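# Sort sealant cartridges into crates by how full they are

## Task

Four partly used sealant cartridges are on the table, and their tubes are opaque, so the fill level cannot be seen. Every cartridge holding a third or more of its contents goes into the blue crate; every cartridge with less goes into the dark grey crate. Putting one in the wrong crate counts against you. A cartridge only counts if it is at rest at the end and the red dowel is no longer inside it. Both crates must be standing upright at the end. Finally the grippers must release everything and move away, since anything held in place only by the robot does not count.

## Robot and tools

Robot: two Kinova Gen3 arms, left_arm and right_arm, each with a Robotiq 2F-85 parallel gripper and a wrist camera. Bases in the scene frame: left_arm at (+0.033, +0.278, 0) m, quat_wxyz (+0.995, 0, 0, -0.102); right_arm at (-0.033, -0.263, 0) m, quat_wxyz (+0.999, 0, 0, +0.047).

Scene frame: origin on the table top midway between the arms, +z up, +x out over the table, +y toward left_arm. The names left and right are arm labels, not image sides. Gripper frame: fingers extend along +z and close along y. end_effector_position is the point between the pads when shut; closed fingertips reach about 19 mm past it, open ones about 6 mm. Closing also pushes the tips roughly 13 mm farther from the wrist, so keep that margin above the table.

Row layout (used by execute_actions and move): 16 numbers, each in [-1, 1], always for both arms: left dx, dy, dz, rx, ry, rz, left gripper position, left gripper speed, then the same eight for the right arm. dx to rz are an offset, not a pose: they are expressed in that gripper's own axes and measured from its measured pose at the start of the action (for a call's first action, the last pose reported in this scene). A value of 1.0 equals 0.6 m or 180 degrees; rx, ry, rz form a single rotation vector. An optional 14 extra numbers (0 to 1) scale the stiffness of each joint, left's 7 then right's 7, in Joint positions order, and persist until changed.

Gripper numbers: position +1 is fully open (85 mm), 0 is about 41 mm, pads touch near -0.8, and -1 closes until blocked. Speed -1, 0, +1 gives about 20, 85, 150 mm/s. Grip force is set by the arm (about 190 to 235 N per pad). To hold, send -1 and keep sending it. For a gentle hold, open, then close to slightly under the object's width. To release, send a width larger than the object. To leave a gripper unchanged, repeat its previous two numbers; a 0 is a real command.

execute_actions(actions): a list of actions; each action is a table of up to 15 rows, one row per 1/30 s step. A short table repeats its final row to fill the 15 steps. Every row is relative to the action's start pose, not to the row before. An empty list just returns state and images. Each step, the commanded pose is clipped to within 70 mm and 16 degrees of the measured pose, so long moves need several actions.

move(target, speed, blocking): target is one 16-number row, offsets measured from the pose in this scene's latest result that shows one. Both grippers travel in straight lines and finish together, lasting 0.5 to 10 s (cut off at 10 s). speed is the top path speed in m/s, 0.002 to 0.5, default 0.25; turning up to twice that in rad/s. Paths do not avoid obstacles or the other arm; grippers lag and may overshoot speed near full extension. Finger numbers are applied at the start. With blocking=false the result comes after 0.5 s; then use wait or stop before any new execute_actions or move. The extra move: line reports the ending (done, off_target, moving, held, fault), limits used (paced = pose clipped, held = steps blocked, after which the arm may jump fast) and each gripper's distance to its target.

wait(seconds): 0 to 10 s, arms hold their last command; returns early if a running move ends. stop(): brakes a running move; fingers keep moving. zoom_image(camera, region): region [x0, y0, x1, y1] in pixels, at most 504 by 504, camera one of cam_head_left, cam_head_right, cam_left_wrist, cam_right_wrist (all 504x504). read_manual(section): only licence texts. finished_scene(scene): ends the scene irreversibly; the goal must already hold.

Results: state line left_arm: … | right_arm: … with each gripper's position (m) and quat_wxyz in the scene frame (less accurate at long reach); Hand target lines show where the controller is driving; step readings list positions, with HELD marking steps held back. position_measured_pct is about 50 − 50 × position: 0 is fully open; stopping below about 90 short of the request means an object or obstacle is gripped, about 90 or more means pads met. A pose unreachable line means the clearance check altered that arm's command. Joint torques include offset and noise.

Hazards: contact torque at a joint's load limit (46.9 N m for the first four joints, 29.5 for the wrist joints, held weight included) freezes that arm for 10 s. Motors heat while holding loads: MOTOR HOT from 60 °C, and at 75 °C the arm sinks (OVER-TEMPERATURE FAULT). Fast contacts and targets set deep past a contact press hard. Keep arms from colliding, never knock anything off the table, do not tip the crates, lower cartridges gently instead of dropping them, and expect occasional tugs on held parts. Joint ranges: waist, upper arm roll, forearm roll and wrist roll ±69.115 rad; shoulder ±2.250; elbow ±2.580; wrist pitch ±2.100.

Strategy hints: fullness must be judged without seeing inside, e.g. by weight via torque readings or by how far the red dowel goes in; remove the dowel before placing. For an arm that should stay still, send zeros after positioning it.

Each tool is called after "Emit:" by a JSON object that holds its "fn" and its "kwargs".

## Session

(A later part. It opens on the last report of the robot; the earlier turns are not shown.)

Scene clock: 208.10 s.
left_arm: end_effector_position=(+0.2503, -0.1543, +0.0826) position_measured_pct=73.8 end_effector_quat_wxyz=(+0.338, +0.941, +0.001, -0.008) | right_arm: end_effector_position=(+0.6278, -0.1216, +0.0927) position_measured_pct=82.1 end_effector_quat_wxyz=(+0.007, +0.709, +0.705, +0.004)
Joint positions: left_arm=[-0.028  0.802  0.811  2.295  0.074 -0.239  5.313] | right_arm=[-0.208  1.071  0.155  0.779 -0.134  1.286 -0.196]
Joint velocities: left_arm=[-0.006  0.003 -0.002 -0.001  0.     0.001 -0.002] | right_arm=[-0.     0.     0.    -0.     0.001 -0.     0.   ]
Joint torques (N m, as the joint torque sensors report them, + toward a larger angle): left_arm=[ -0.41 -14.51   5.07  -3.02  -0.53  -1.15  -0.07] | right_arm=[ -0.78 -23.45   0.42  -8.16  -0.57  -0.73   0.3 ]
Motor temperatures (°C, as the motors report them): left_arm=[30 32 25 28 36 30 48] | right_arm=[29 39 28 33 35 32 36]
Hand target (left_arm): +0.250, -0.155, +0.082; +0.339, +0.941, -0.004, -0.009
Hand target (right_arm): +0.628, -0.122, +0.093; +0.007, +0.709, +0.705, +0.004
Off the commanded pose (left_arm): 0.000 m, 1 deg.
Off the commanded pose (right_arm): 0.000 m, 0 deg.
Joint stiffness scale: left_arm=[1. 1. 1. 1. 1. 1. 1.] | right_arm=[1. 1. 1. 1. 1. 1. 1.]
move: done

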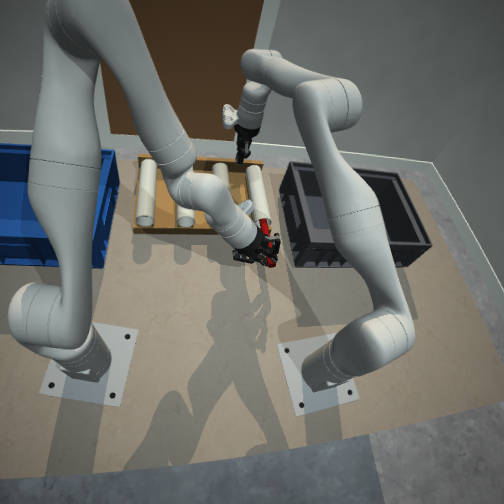

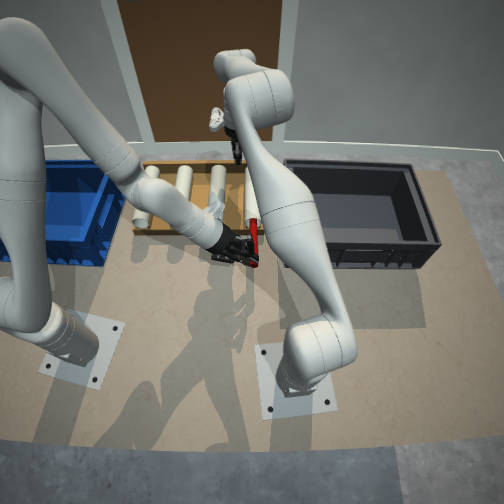

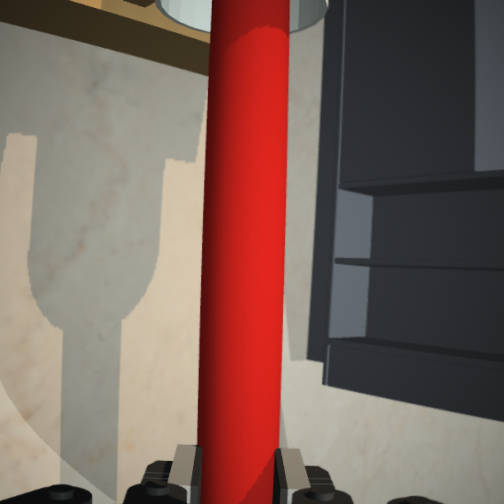

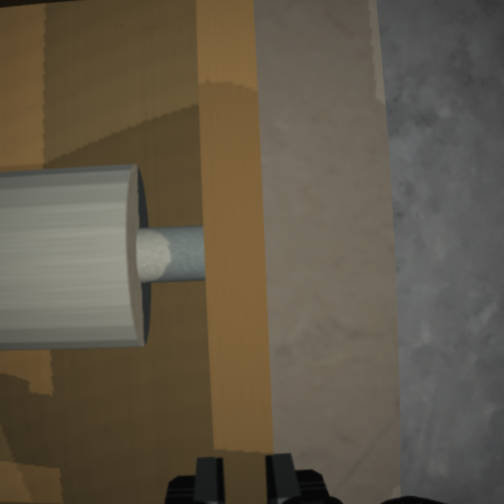

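Emit:
{"fn": "move", "kwargs": {"target": [0.06,0,0,0,0,0,-1,0, 0,0,0,0,0,0,-1,0], "speed": 0.04}}

Emit:
{"fn": "move", "kwargs": {"target": [0.04,0,0,0,0,0,-1,0, 0,0,0,0,0,0,-1,0], "speed": 0.04}}

Scene clock: 214.17 s.
left_arm: end_effector_position=(+0.2867, -0.1538, +0.0820) position_measured_pct=73.8 end_effector_quat_wxyz=(+0.337, +0.941, +0.007, -0.008) | right_arm: end_effector_position=(+0.6278, -0.1216, +0.0927) position_measured_pct=82.1 end_effector_quat_wxyz=(+0.007, +0.709, +0.705, +0.004)
Joint positions: left_arm=[-0.09   0.823  0.811  2.215  0.045 -0.144  5.29 ] | right_arm=[-0.208  1.071  0.155  0.779 -0.134  1.286 -0.196]
Joint velocities: left_arm=[-0.005  0.004  0.    -0.001  0.     0.    -0.003] | right_arm=[ 0.001  0.001 -0.    -0.002  0.001 -0.     0.   ]
Joint torques (N m, as the joint torque sensors report them, + toward a larger angle): left_arm=[ -0.13 -15.41   5.4   -3.5   -0.57  -0.98   0.16] | right_arm=[ -1.55 -23.48  -0.16  -8.91  -0.97  -0.56   0.32]
Motor temperatures (°C, as the motors report them): left_arm=[30 32 25 28 36 30 48] | right_arm=[29 39 28 33 35 32 36]
Hand target (left_arm): +0.286, -0.155, +0.082; +0.338, +0.941, +0.001, -0.008
Hand target (right_arm): +0.628, -0.122, +0.093; +0.007, +0.709, +0.705, +0.004
Off the commanded pose (left_arm): 0.001 m, 1 deg.
Off the commanded pose (right_arm): 0.000 m, 0 deg.
Joint stiffness scale: left_arm=[1. 1. 1. 1. 1. 1. 1.] | right_arm=[1. 1. 1. 1. 1. 1. 1.]
move: done

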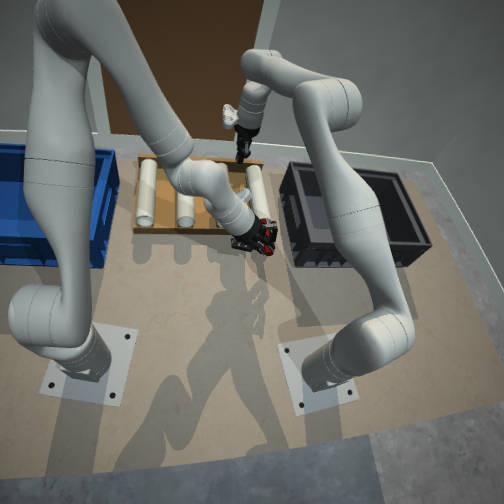

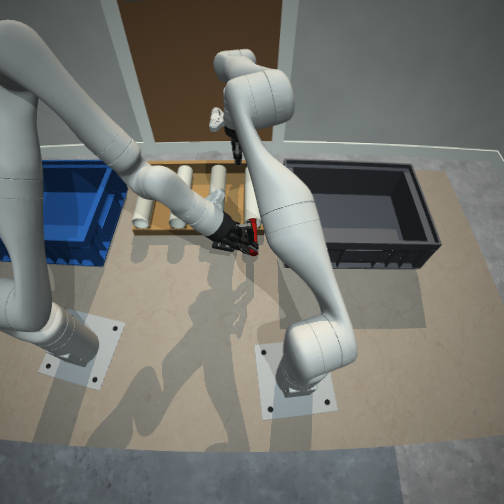

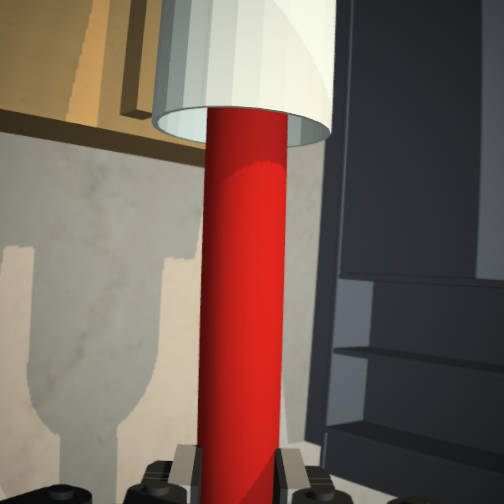

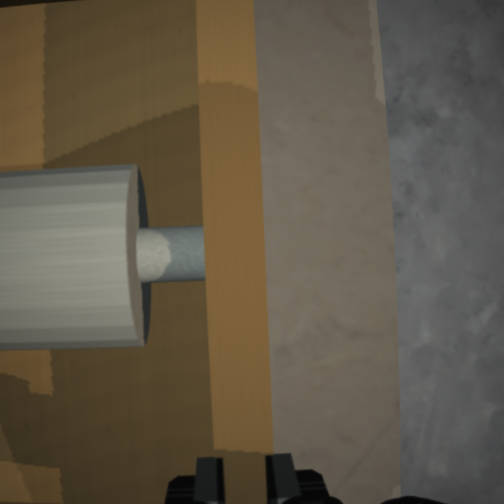

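Scene clock: 215.10 s.
left_arm: end_effector_position=(+0.3106, -0.1536, +0.0820) position_measured_pct=73.8 end_effector_quat_wxyz=(+0.337, +0.941, +0.012, -0.007) | right_arm: end_effector_position=(+0.6278, -0.1216, +0.0927) position_measured_pct=82.1 end_effector_quat_wxyz=(+0.007, +0.709, +0.705, +0.004)
Joint positions: left_arm=[-0.123  0.838  0.811  2.16   0.035 -0.085  5.275] | right_arm=[-0.208  1.071  0.155  0.779 -0.134  1.286 -0.196]
Joint velocities: left_arm=[-0.005  0.002 -0.    -0.001 -0.     0.001 -0.004] | right_arm=[ 0.001 -0.001  0.    -0.001  0.001  0.     0.001]
Joint torques (N m, as the joint torque sensors report them, + toward a larger angle): left_arm=[ -0.12 -15.46   5.66  -3.83  -0.32  -1.18  -0.08] | right_arm=[ -1.36 -23.55   0.55  -8.74  -0.9   -0.42  -0.03]
Motor temperatures (°C, as the motors report them): left_arm=[30 32 25 28 36 30 48] | right_arm=[29 39 28 33 35 32 36]
Hand target (left_arm): +0.311, -0.154, +0.082; +0.337, +0.941, +0.007, -0.008
Hand target (right_arm): +0.628, -0.122, +0.093; +0.007, +0.709, +0.705, +0.004
Off the commanded pose (left_arm): 0.000 m, 1 deg.
Off the commanded pose (right_arm): 0.000 m, 0 deg.
Joint stiffness scale: left_arm=[1. 1. 1. 1. 1. 1. 1.] | right_arm=[1. 1. 1. 1. 1. 1. 1.]
move: done

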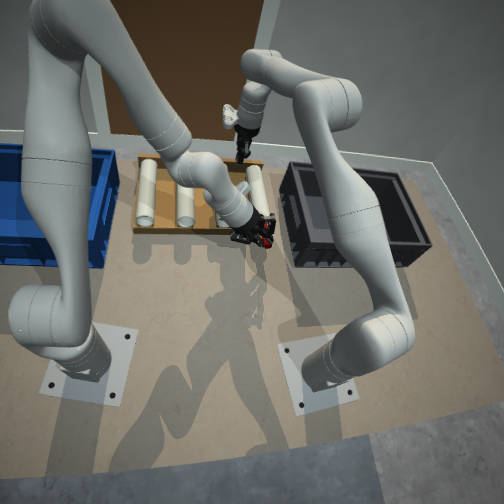

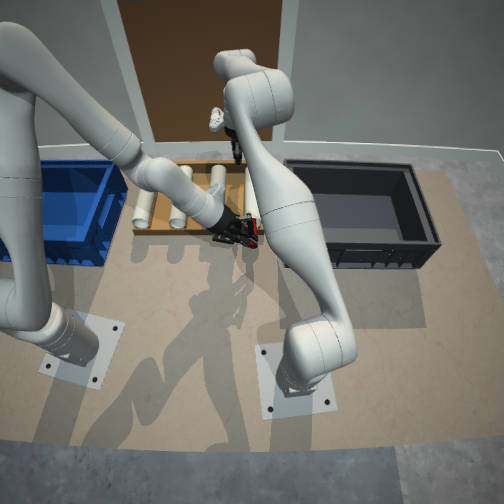

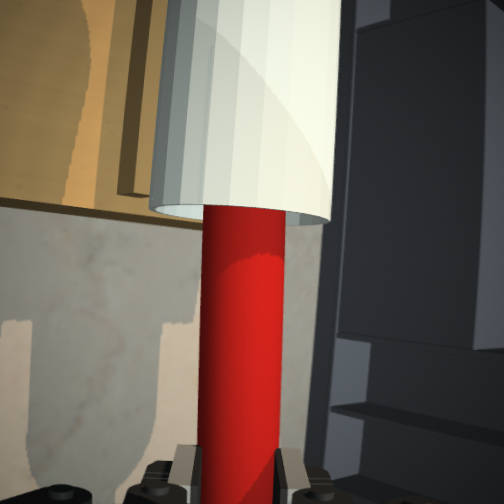

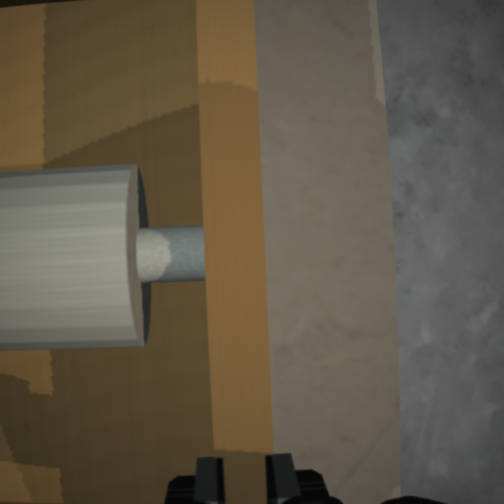

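Emit:
{"fn": "move", "kwargs": {"target": [0.025,0,0,0,0,0,-1,0, 0,0,0,0,0,0,-1,0], "speed": 0.03}}

Emit:
{"fn": "move", "kwargs": {"target": [0.025,0,0,0,0,0,-1,0, 0,0,0,0,0,0,-1,0], "speed": 0.03}}

Scene clock: 221.17 s.
left_arm: end_effector_position=(+0.3251, -0.1537, +0.0825) position_measured_pct=73.8 end_effector_quat_wxyz=(+0.337, +0.941, +0.016, -0.007) | right_arm: end_effector_position=(+0.6278, -0.1216, +0.0927) position_measured_pct=82.1 end_effector_quat_wxyz=(+0.007, +0.709, +0.705, +0.004)
Joint positions: left_arm=[-0.14   0.847  0.811  2.125  0.033 -0.05   5.266] | right_arm=[-0.208  1.071  0.155  0.779 -0.134  1.286 -0.196]
Joint velocities: left_arm=[-0.004  0.002  0.001 -0.002  0.     0.002 -0.004] | right_arm=[ 0.     0.    -0.    -0.002 -0.     0.001  0.   ]
Joint torques (N m, as the joint torque sensors report them, + toward a larger angle): left_arm=[ -0.17 -16.03   5.59  -3.66  -0.36  -1.03   0.03] | right_arm=[ -1.38 -23.47   0.36  -8.57  -0.41  -0.74   0.05]
Motor temperatures (°C, as the motors report them): left_arm=[30 32 25 28 36 30 48] | right_arm=[29 39 28 33 35 32 36]
Hand target (left_arm): +0.326, -0.153, +0.082; +0.337, +0.941, +0.012, -0.007
Hand target (right_arm): +0.628, -0.122, +0.093; +0.007, +0.709, +0.705, +0.004
Off the commanded pose (left_arm): 0.001 m, 1 deg.
Off the commanded pose (right_arm): 0.000 m, 0 deg.
Joint stiffness scale: left_arm=[1. 1. 1. 1. 1. 1. 1.] | right_arm=[1. 1. 1. 1. 1. 1. 1.]
move: done

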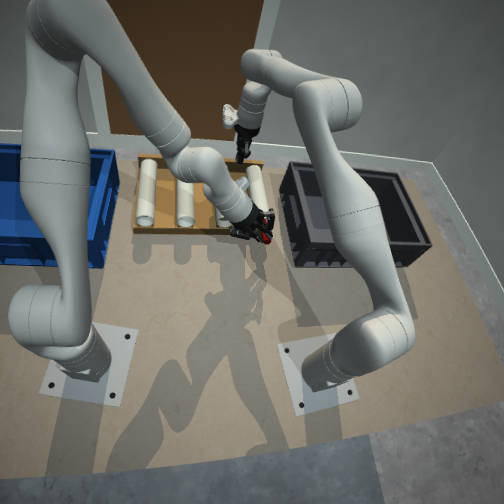

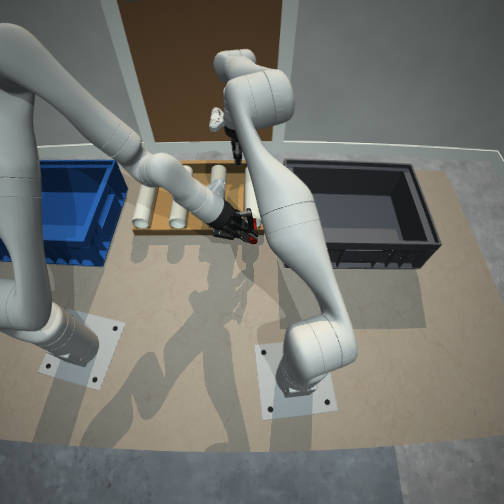

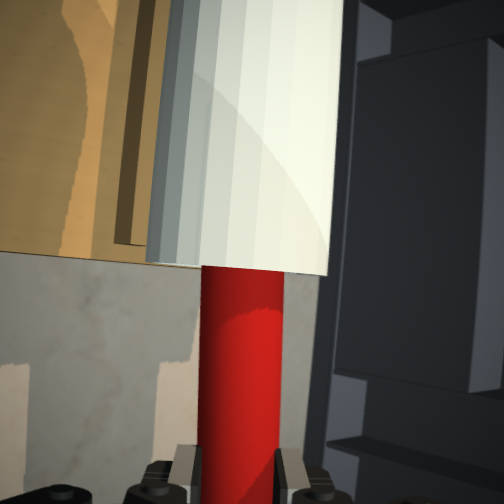

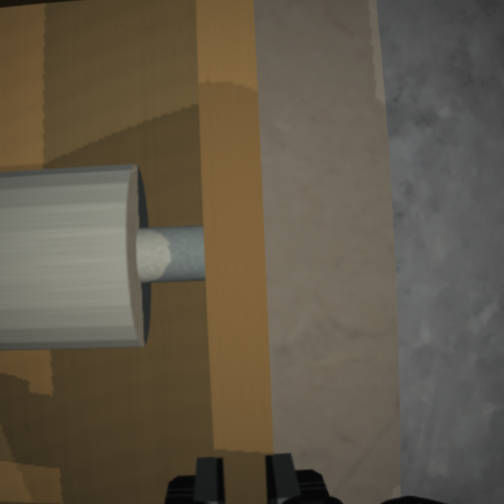

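Scene clock: 221.97 s.
left_arm: end_effector_position=(+0.3394, -0.1540, +0.0832) position_measured_pct=73.8 end_effector_quat_wxyz=(+0.337, +0.941, +0.021, -0.007) | right_arm: end_effector_position=(+0.6278, -0.1216, +0.0927) position_measured_pct=82.1 end_effector_quat_wxyz=(+0.007, +0.709, +0.705, +0.004)
Joint positions: left_arm=[-0.155  0.856  0.811  2.09   0.031 -0.016  5.258] | right_arm=[-0.208  1.071  0.155  0.779 -0.134  1.286 -0.196]
Joint velocities: left_arm=[-0.003  0.002  0.001 -0.002  0.     0.001 -0.004] | right_arm=[ 0.001  0.     0.001  0.     0.001 -0.     0.001]
Joint torques (N m, as the joint torque sensors report them, + toward a larger angle): left_arm=[ -0.26 -16.46   5.6   -4.09  -0.22  -1.02   0.31] | right_arm=[ -1.19 -23.25   0.65  -8.33  -0.36  -0.49   0.53]
Motor temperatures (°C, as the motors report them): left_arm=[30 32 25 28 36 30 48] | right_arm=[29 39 28 33 35 32 36]
Hand target (left_arm): +0.340, -0.153, +0.082; +0.337, +0.941, +0.016, -0.007
Hand target (right_arm): +0.628, -0.122, +0.093; +0.007, +0.709, +0.705, +0.004
Off the commanded pose (left_arm): 0.001 m, 0 deg.
Off the commanded pose (right_arm): 0.000 m, 0 deg.
Joint stiffness scale: left_arm=[1. 1. 1. 1. 1. 1. 1.] | right_arm=[1. 1. 1. 1. 1. 1. 1.]
move: done

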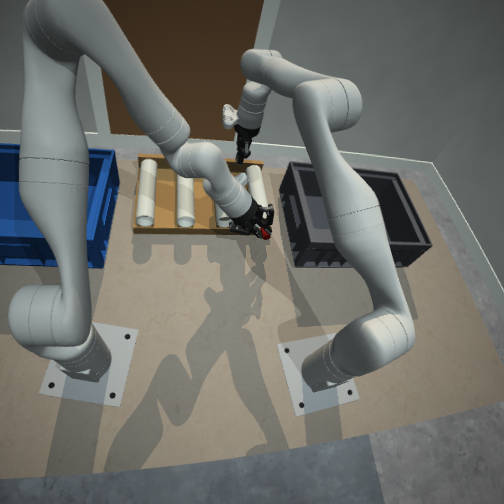

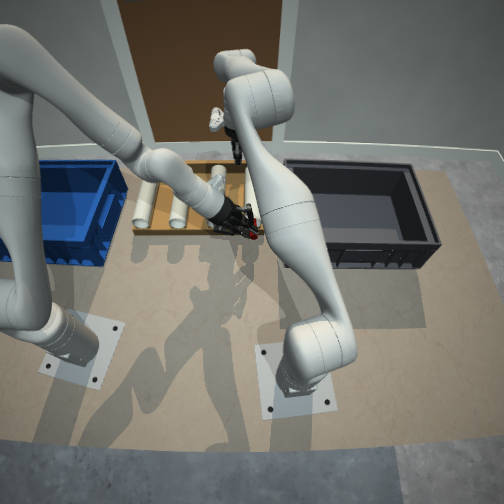

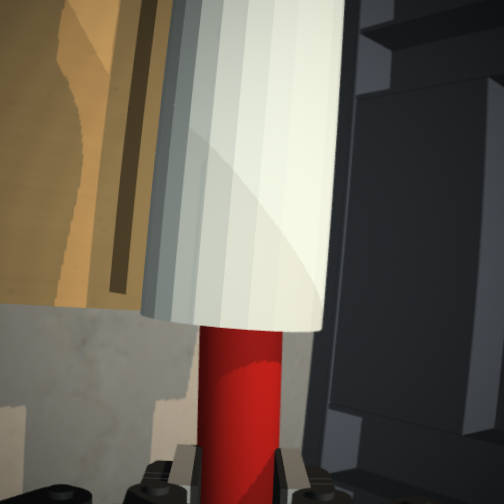

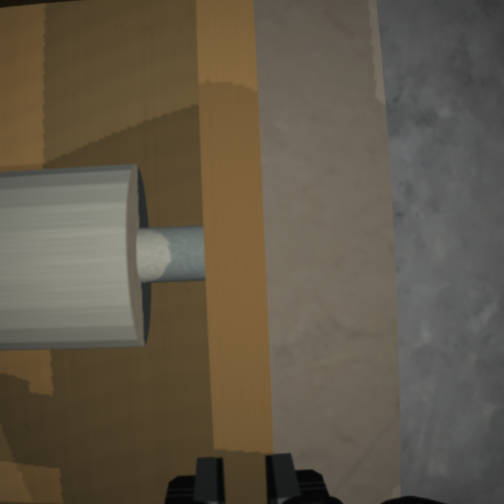

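Emit:
{"fn": "move", "kwargs": {"target": [-0.32,0,0,0,0,0,-1,0, 0,0,0,0,0,0,-1,0], "speed": 0.1}}

Emit:
{"fn": "zoom_image", "kwargs": {"camera": "cam_head_right", "region": [120, 150, 280, 250]}}

Scene clock: 230.03 s.
left_arm: end_effector_position=(+0.1492, -0.1600, +0.0871) position_measured_pct=73.8 end_effector_quat_wxyz=(+0.337, +0.941, +0.017, -0.007) | right_arm: end_effector_position=(+0.6278, -0.1216, +0.0927) position_measured_pct=82.1 end_effector_quat_wxyz=(+0.007, +0.709, +0.705, +0.004)
Joint positions: left_arm=[ 0.255  0.751  0.817  2.468  0.292 -0.528  5.406] | right_arm=[-0.208  1.071  0.155  0.779 -0.134  1.286 -0.196]
Joint velocities: left_arm=[ 0.006 -0.002 -0.001  0.    -0.     0.001  0.005] | right_arm=[ 0.     0.    -0.     0.     0.    -0.001 -0.001]
Joint torques (N m, as the joint torque sensors report them, + toward a larger angle): left_arm=[ -0.24 -13.57   3.95  -2.5   -0.8   -1.29   0.21] | right_arm=[ -1.36 -23.05  -0.28  -8.3   -0.51  -0.54  -0.11]
Motor temperatures (°C, as the motors report them): left_arm=[30 32 25 28 36 30 48] | right_arm=[29 39 28 33 35 32 36]
Hand target (left_arm): +0.148, -0.160, +0.088; +0.337, +0.941, +0.021, -0.007
Hand target (right_arm): +0.628, -0.122, +0.093; +0.007, +0.709, +0.705, +0.004
Off the commanded pose (left_arm): 0.002 m, 0 deg.
Off the commanded pose (right_arm): 0.000 m, 0 deg.
Joint stiffness scale: left_arm=[1. 1. 1. 1. 1. 1. 1.] | right_arm=[1. 1. 1. 1. 1. 1. 1.]
move: done

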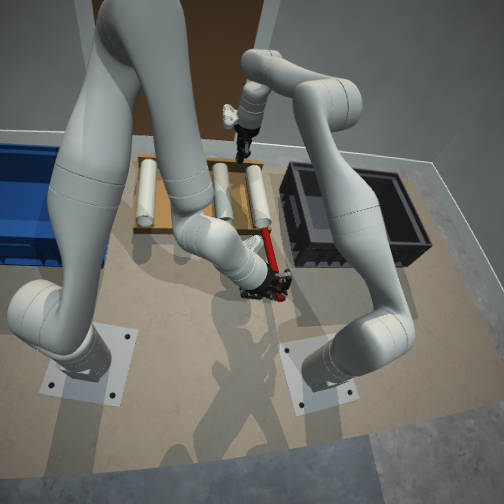

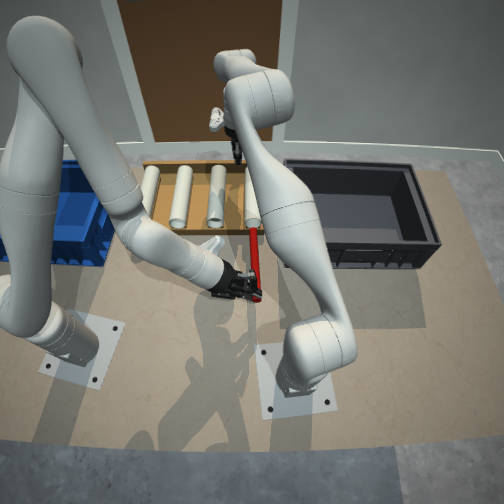

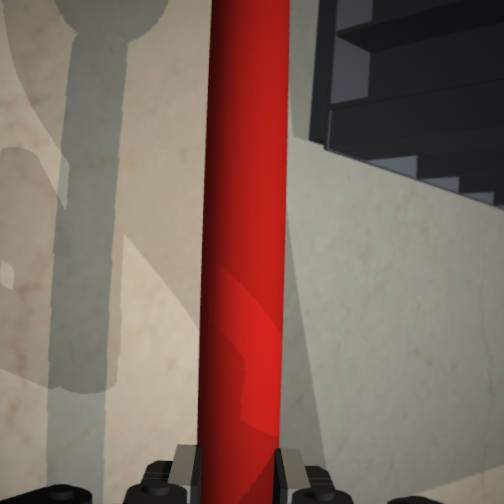

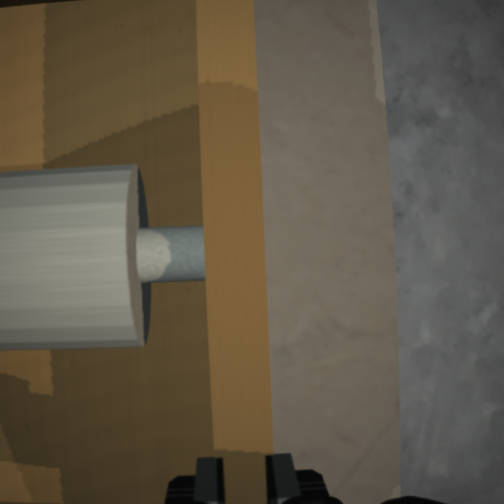

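Region (120, 150, 280, 250) of cam_head_right's 504x504 image, scaled by 3.150, with more detail than that image has; it fills the top 315 rows of this view, and the rest is white.

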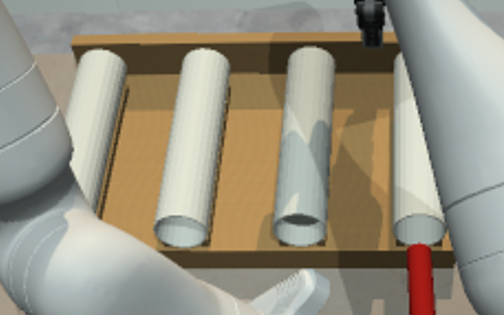

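Emit:
{"fn": "zoom_image", "kwargs": {"camera": "cam_head_left", "region": [120, 180, 200, 240]}}

Region (120, 180, 200, 240) of cam_head_left's 504x504 image, scaled by 6.300, with more detail than that image has; it fills the top 378 rows of this view, and the rest is white.

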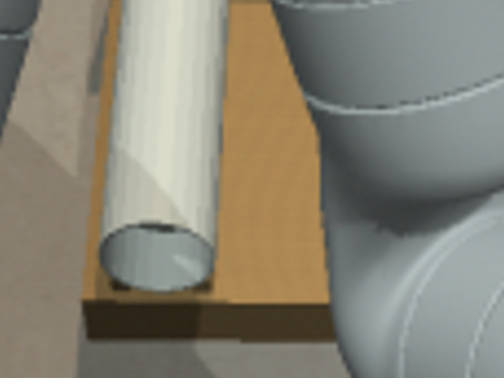

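Emit:
{"fn": "move", "kwargs": {"target": [0.014,-0.403,-0.318,0.441,0.009,0.009,-1,0, 0,0,0,0,0,0,-1,0], "speed": 0.15}}

Scene clock: 263.83 s.
left_arm: end_effector_position=(+0.1459, +0.1456, +0.0804) position_measured_pct=73.8 end_effector_quat_wxyz=(-0.336, +0.942, +0.001, -0.004) | right_arm: end_effector_position=(+0.6278, -0.1216, +0.0927) position_measured_pct=82.1 end_effector_quat_wxyz=(+0.007, +0.709, +0.705, +0.004)
Joint positions: left_arm=[ 1.179  0.661 -0.299  2.182 -0.136  0.948  5.916] | right_arm=[-0.208  1.071  0.155  0.779 -0.134  1.286 -0.196]
Joint velocities: left_arm=[ 0.005  0.011 -0.004  0.    -0.     0.    -0.   ] | right_arm=[ 0.001 -0.     0.    -0.002 -0.002  0.001  0.   ]
Joint torques (N m, as the joint torque sensors report them, + toward a larger angle): left_arm=[ -0.22 -13.77  -1.78  -1.26  -0.7    2.01   0.18] | right_arm=[ -1.6  -23.42  -0.42  -8.3   -0.71  -0.74   0.13]
Motor temperatures (°C, as the motors report them): left_arm=[30 32 25 28 36 30 48] | right_arm=[29 39 28 33 35 32 36]
Hand target (left_arm): +0.148, +0.147, +0.081; -0.341, +0.940, +0.002, -0.001
Hand target (right_arm): +0.628, -0.122, +0.093; +0.007, +0.709, +0.705, +0.004
Off the commanded pose (left_arm): 0.004 m, 1 deg.
Off the commanded pose (right_arm): 0.000 m, 0 deg.
Joint stiffness scale: left_arm=[1. 1. 1. 1. 1. 1. 1.] | right_arm=[1. 1. 1. 1. 1. 1. 1.]
move: off_target (left_arm)

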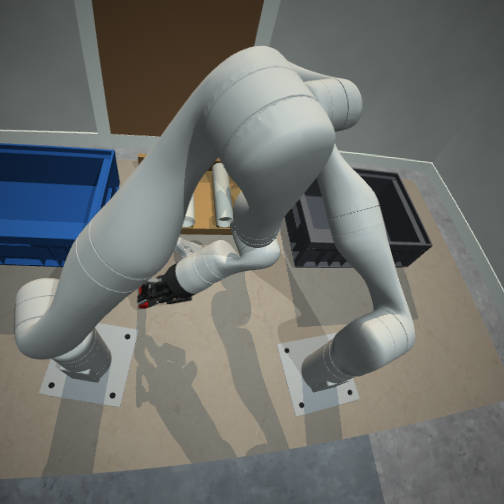

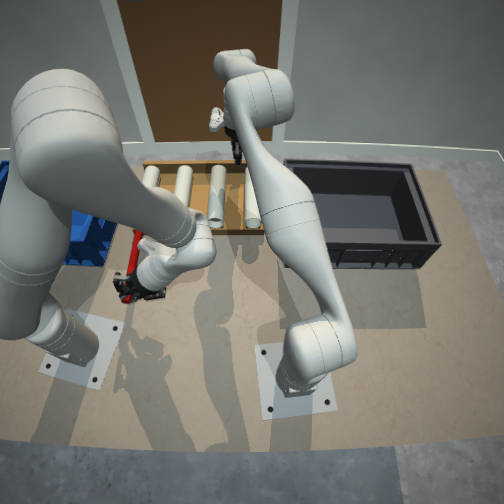

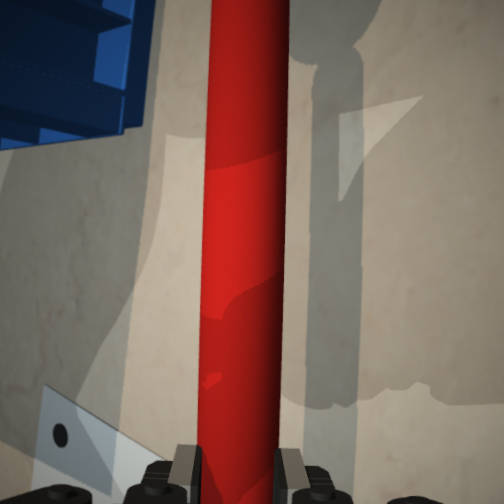

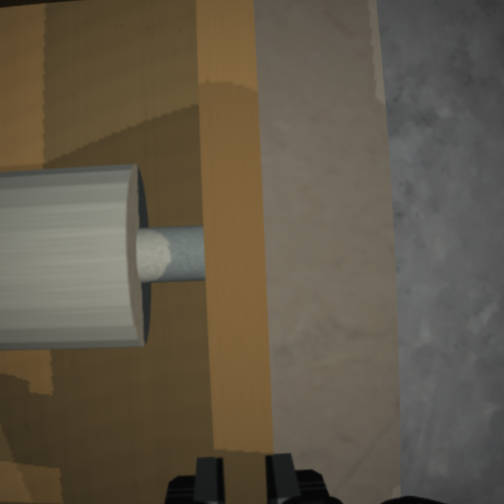

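Emit:
{"fn": "move", "kwargs": {"target": [0.08,-0.003,0.002,0,0,0,-1,0, 0,0,0,0,0,0,-1,0], "speed": 0.04}}

Emit:
{"fn": "move", "kwargs": {"target": [0.035,0,0,0,0,0,-1,0, 0,0,0,0,0,0,-1,0], "speed": 0.03}}

Emit:
{"fn": "move", "kwargs": {"target": [0.035,0,0,0,0,0,-1,0, 0,0,0,0,0,0,-1,0], "speed": 0.03}}

Scene clock: 272.60 s.
left_arm: end_effector_position=(+0.1906, +0.1456, +0.0793) position_measured_pct=73.8 end_effector_quat_wxyz=(-0.332, +0.943, +0.003, -0.004) | right_arm: end_effector_position=(+0.6278, -0.1216, +0.0927) position_measured_pct=82.1 end_effector_quat_wxyz=(+0.007, +0.709, +0.705, +0.004)
Joint positions: left_arm=[ 1.082  0.678 -0.33   2.13  -0.187  0.948  5.838] | right_arm=[-0.208  1.071  0.155  0.779 -0.134  1.286 -0.196]
Joint velocities: left_arm=[-0.011 -0.    -0.001 -0.001 -0.003  0.    -0.   ] | right_arm=[ 0.001 -0.001 -0.     0.    -0.    -0.001  0.   ]
Joint torques (N m, as the joint torque sensors report them, + toward a larger angle): left_arm=[ -0.32 -14.25  -2.29  -1.48  -0.76   1.79   0.16] | right_arm=[ -1.41 -23.07   0.53  -8.27  -0.73  -0.71   0.5 ]
Motor temperatures (°C, as the motors report them): left_arm=[30 32 25 28 36 30 48] | right_arm=[29 39 28 33 35 32 36]
Hand target (left_arm): +0.194, +0.148, +0.080; -0.336, +0.942, +0.001, -0.004
Hand target (right_arm): +0.628, -0.122, +0.093; +0.007, +0.709, +0.705, +0.004
Off the commanded pose (left_arm): 0.004 m, 1 deg.
Off the commanded pose (right_arm): 0.000 m, 0 deg.
Joint stiffness scale: left_arm=[1. 1. 1. 1. 1. 1. 1.] | right_arm=[1. 1. 1. 1. 1. 1. 1.]
move: off_target (left_arm)

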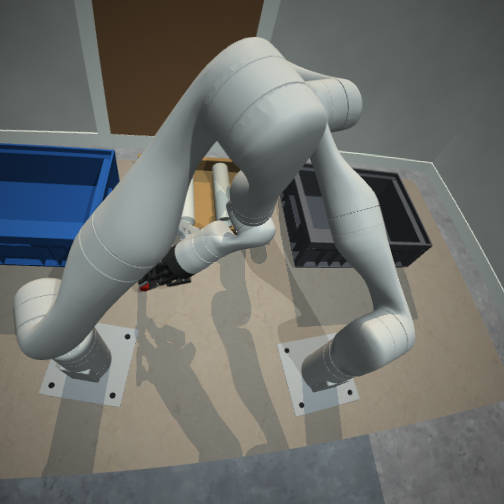

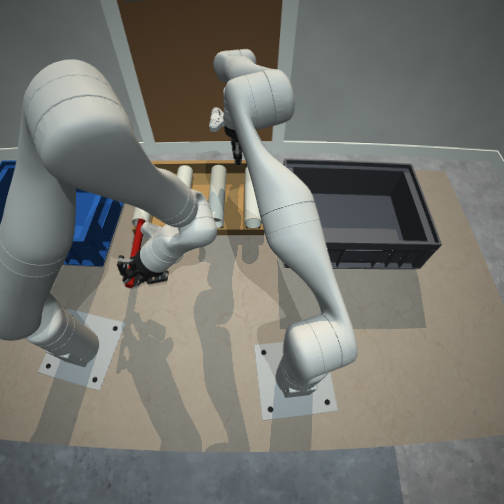

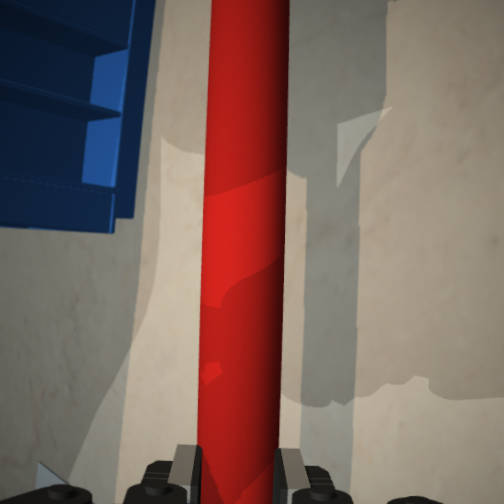

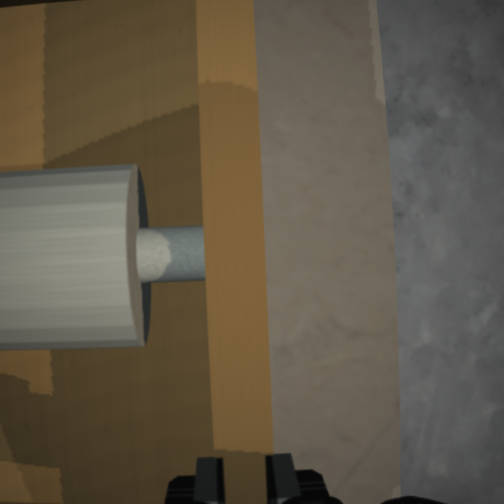

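Scene clock: 273.57 s.
left_arm: end_effector_position=(+0.2078, +0.1437, +0.0784) position_measured_pct=73.8 end_effector_quat_wxyz=(-0.329, +0.944, +0.005, -0.005) | right_arm: end_effector_position=(+0.6278, -0.1216, +0.0927) position_measured_pct=82.1 end_effector_quat_wxyz=(+0.007, +0.709, +0.705, +0.004)
Joint positions: left_arm=[ 1.043  0.686 -0.336  2.102 -0.2    0.951  5.81 ] | right_arm=[-0.208  1.071  0.155  0.779 -0.134  1.286 -0.196]
Joint velocities: left_arm=[-0.007  0.002 -0.001 -0.    -0.     0.003 -0.   ] | right_arm=[ 0.     0.    -0.     0.    -0.001  0.001 -0.002]
Joint torques (N m, as the joint torque sensors report them, + toward a larger angle): left_arm=[ -0.87 -14.89  -3.37  -2.52  -1.48   1.4    0.4 ] | right_arm=[ -1.51 -22.85  -0.05  -9.15  -0.41  -0.55   0.43]
Motor temperatures (°C, as the motors report them): left_arm=[30 32 25 28 36 30 48] | right_arm=[29 39 28 33 35 32 36]
Hand target (left_arm): +0.212, +0.146, +0.079; -0.332, +0.943, +0.003, -0.004
Hand target (right_arm): +0.628, -0.122, +0.093; +0.007, +0.709, +0.705, +0.004
Off the commanded pose (left_arm): 0.004 m, 0 deg.
Off the commanded pose (right_arm): 0.000 m, 0 deg.
Joint stiffness scale: left_arm=[1. 1. 1. 1. 1. 1. 1.] | right_arm=[1. 1. 1. 1. 1. 1. 1.]
move: off_target (left_arm)

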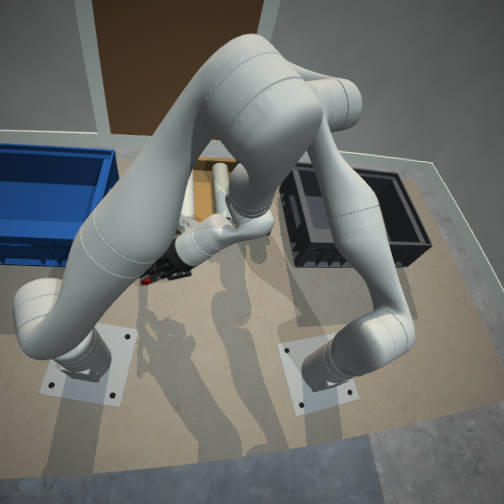

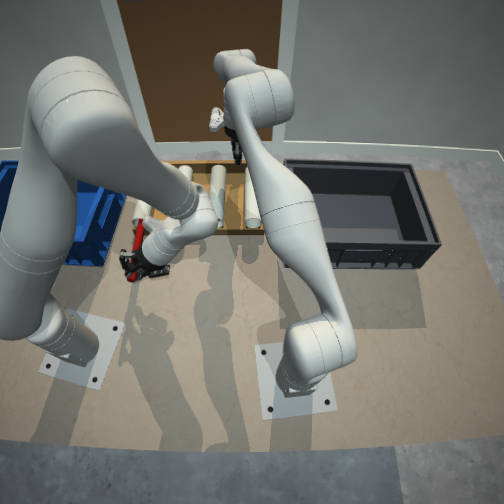

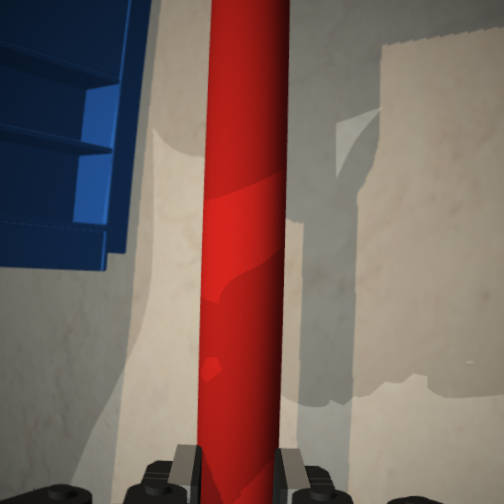

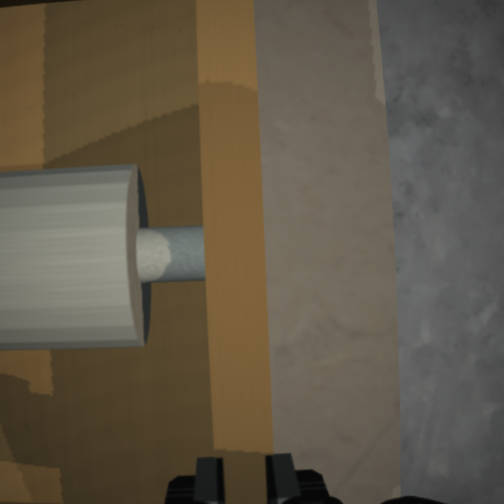

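Scene clock: 274.53 s.
left_arm: end_effector_position=(+0.2185, +0.1445, +0.0780) position_measured_pct=73.8 end_effector_quat_wxyz=(-0.329, +0.944, +0.010, -0.013) | right_arm: end_effector_position=(+0.6283, -0.1235, +0.0927) position_measured_pct=82.1 end_effector_quat_wxyz=(+0.007, +0.710, +0.704, +0.004)
Joint positions: left_arm=[ 1.007  0.695 -0.339  2.078 -0.2    0.964  5.782] | right_arm=[-0.206  1.071  0.155  0.779 -0.134  1.286 -0.196]
Joint velocities: left_arm=[-0.006 -0.     0.001 -0.003  0.     0.    -0.002] | right_arm=[ 0.001  0.     0.    -0.     0.001 -0.     0.   ]
Joint torques (N m, as the joint torque sensors report them, + toward a larger angle): left_arm=[ -1.75 -15.46  -4.83  -6.77  -3.68  -0.8   -0.13] | right_arm=[ -3.47 -23.55  -1.07  -7.21  -0.89   1.     1.09]
Motor temperatures (°C, as the motors report them): left_arm=[30 32 25 28 36 30 48] | right_arm=[29 39 28 33 35 32 36]
Hand target (left_arm): +0.229, +0.144, +0.078; -0.329, +0.944, +0.005, -0.005
Hand target (right_arm): +0.628, -0.122, +0.093; +0.007, +0.709, +0.705, +0.004
Off the commanded pose (left_arm): 0.010 m, 1 deg.
Off the commanded pose (right_arm): 0.002 m, 0 deg.
Joint stiffness scale: left_arm=[1. 1. 1. 1. 1. 1. 1.] | right_arm=[1. 1. 1. 1. 1. 1. 1.]
move: off_target (left_arm)

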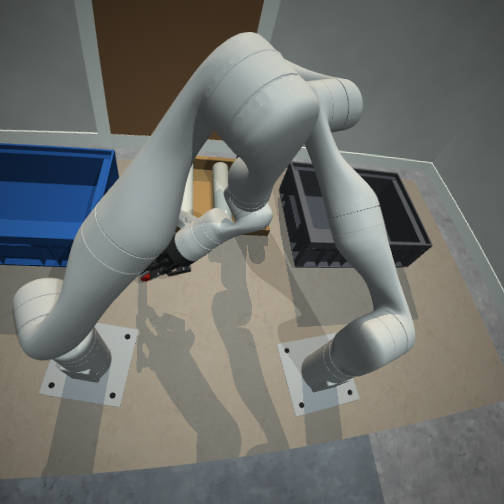

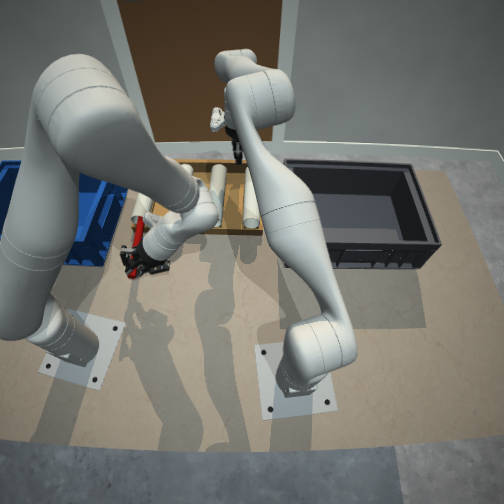

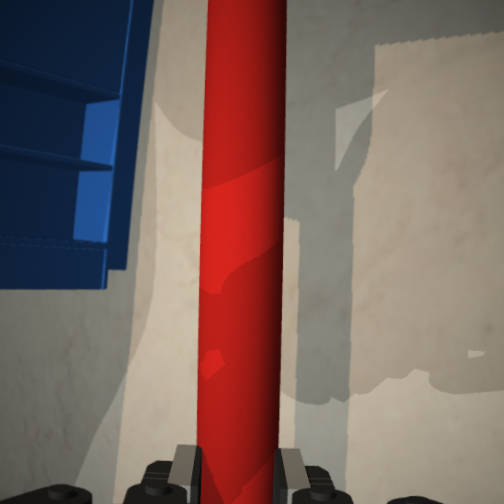

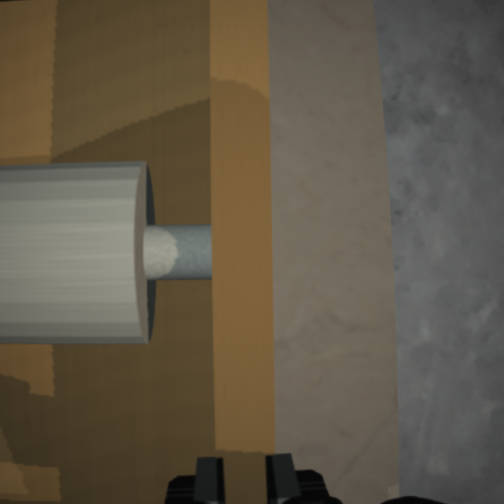

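Contact at ~3.5 cm → tube 1 is BLUE. Retract right away.

Emit:
{"fn": "move", "kwargs": {"target": [-0.13,0,0,0,0,0,-1,0, 0,0,0,0,0,0,-1,0], "speed": 0.1}}

Scene clock: 280.73 s.
left_arm: end_effector_position=(+0.1438, +0.1445, +0.0800) position_measured_pct=73.8 end_effector_quat_wxyz=(-0.333, +0.943, +0.008, -0.012) | right_arm: end_effector_position=(+0.6283, -0.1238, +0.0927) position_measured_pct=82.1 end_effector_quat_wxyz=(+0.007, +0.710, +0.704, +0.004)
Joint positions: left_arm=[ 1.151  0.656 -0.277  2.179 -0.131  0.952  5.92 ] | right_arm=[-0.205  1.071  0.155  0.779 -0.134  1.286 -0.196]
Joint velocities: left_arm=[ 0.013  0.     0.    -0.     0.003  0.    -0.   ] | right_arm=[-0.     0.     0.    -0.     0.     0.001  0.   ]
Joint torques (N m, as the joint torque sensors report them, + toward a larger angle): left_arm=[ -0.14 -13.97  -1.87  -1.04  -0.72   1.96   0.11] | right_arm=[ -1.49 -23.22   0.51  -6.51  -0.24   1.27   0.99]
Motor temperatures (°C, as the motors report them): left_arm=[30 32 25 28 36 30 48] | right_arm=[29 40 28 33 35 32 36]
Hand target (left_arm): +0.141, +0.143, +0.079; -0.329, +0.944, +0.010, -0.013
Hand target (right_arm): +0.628, -0.124, +0.093; +0.007, +0.710, +0.704, +0.004
Off the commanded pose (left_arm): 0.004 m, 1 deg.
Off the commanded pose (right_arm): 0.000 m, 0 deg.
Joint stiffness scale: left_arm=[1. 1. 1. 1. 1. 1. 1.] | right_arm=[1. 1. 1. 1. 1. 1. 1.]
move: off_target (left_arm)

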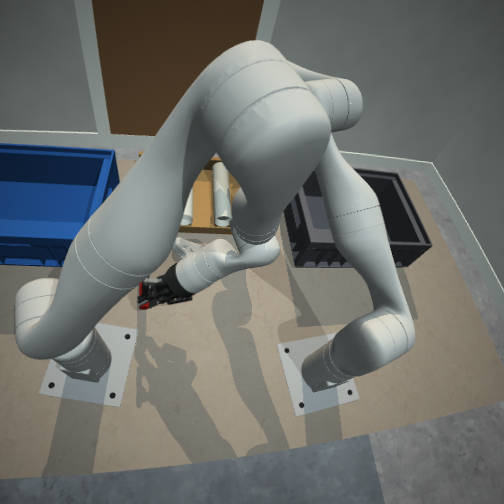

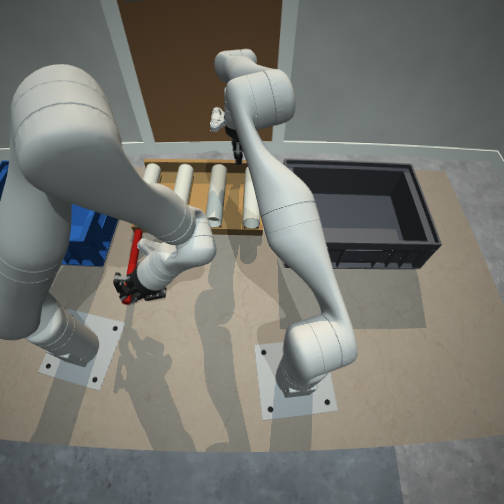

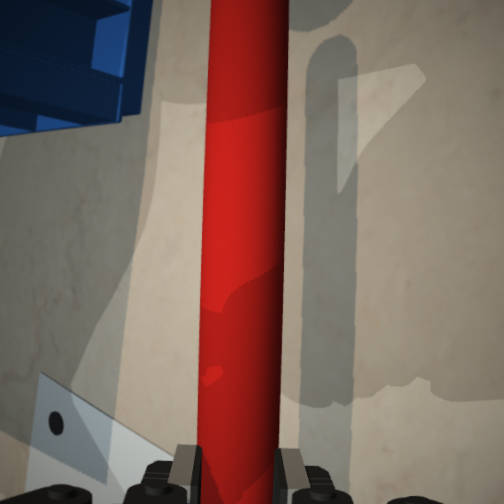

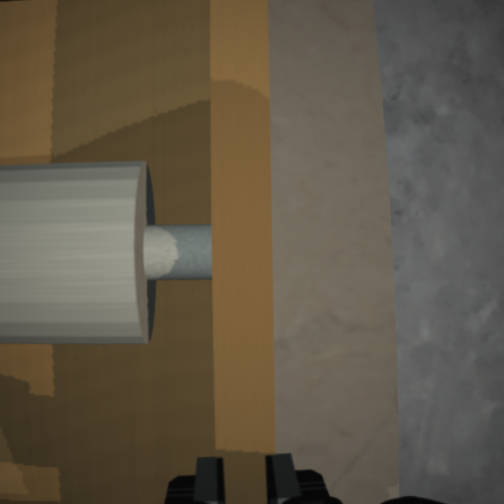

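Emit:
{"fn": "move", "kwargs": {"target": [-0.073,0.207,-0.0735,-0.216,0,0,-1,0, 0,0,0,0,0,0,0.2,0.5], "speed": 0.12}}

Scene clock: 294.80 s.
left_arm: end_effector_position=(+0.1031, +0.0193, +0.0374) position_measured_pct=73.8 end_effector_quat_wxyz=(-0.002, +1.000, +0.010, -0.007) | right_arm: end_effector_position=(+0.6284, -0.1238, +0.0927) position_measured_pct=40.1 end_effector_quat_wxyz=(+0.007, +0.710, +0.704, +0.004)
Joint positions: left_arm=[ 1.014  0.494 -0.024  2.425  0.103  0.233  5.83 ] | right_arm=[-0.205  1.071  0.155  0.779 -0.134  1.285 -0.196]
Joint velocities: left_arm=[-0.033 -0.001  0.015  0.007  0.    -0.008  0.   ] | right_arm=[ 0.001 -0.001  0.    -0.     0.001 -0.     0.002]
Joint torques (N m, as the joint torque sensors report them, + toward a larger angle): left_arm=[  0.05 -12.42  -0.78  -2.36  -0.19   0.03   0.15] | right_arm=[  0.01 -26.06   1.08  -8.69   0.09  -0.05   0.07]
Motor temperatures (°C, as the motors report them): left_arm=[30 32 25 28 36 30 48] | right_arm=[29 40 28 33 35 32 36]
Hand target (left_arm): +0.103, +0.020, +0.037; -0.001, +1.000, +0.012, -0.008
Hand target (right_arm): +0.628, -0.124, +0.093; +0.007, +0.710, +0.704, +0.004
Off the commanded pose (left_arm): 0.001 m, 0 deg.
Off the commanded pose (right_arm): 0.000 m, 0 deg.
Joint stiffness scale: left_arm=[1. 1. 1. 1. 1. 1. 1.] | right_arm=[1. 1. 1. 1. 1. 1. 1.]
move: done

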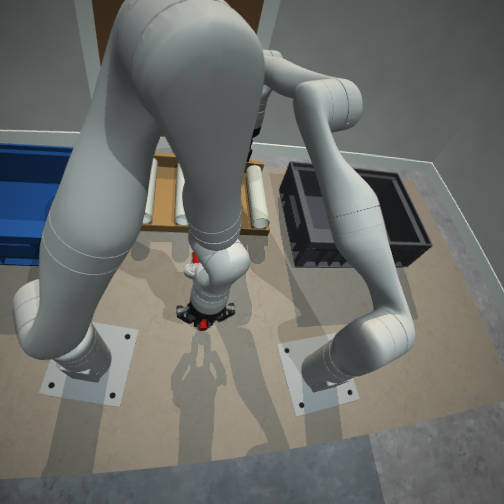

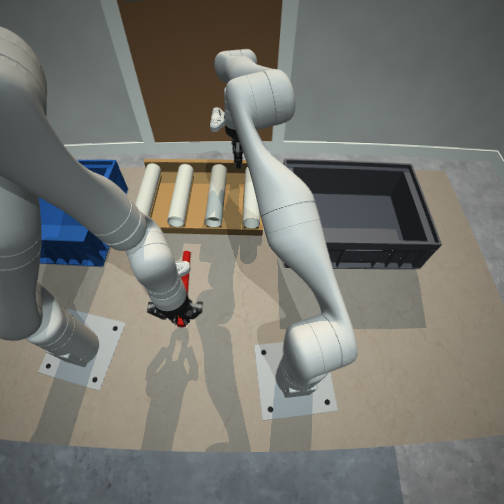

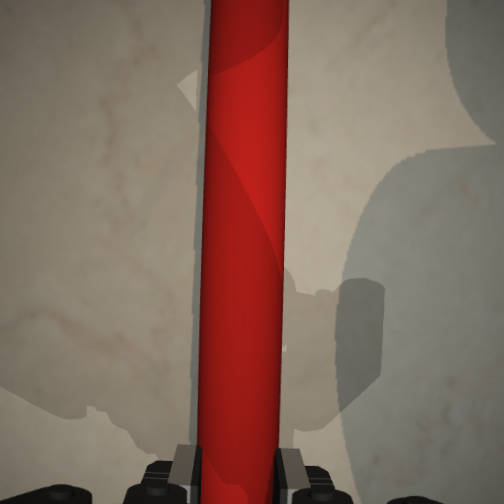

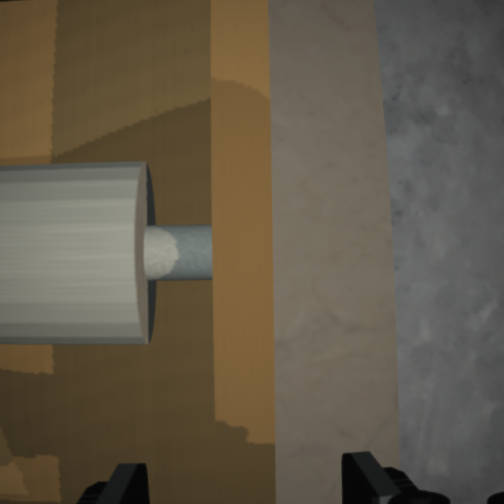

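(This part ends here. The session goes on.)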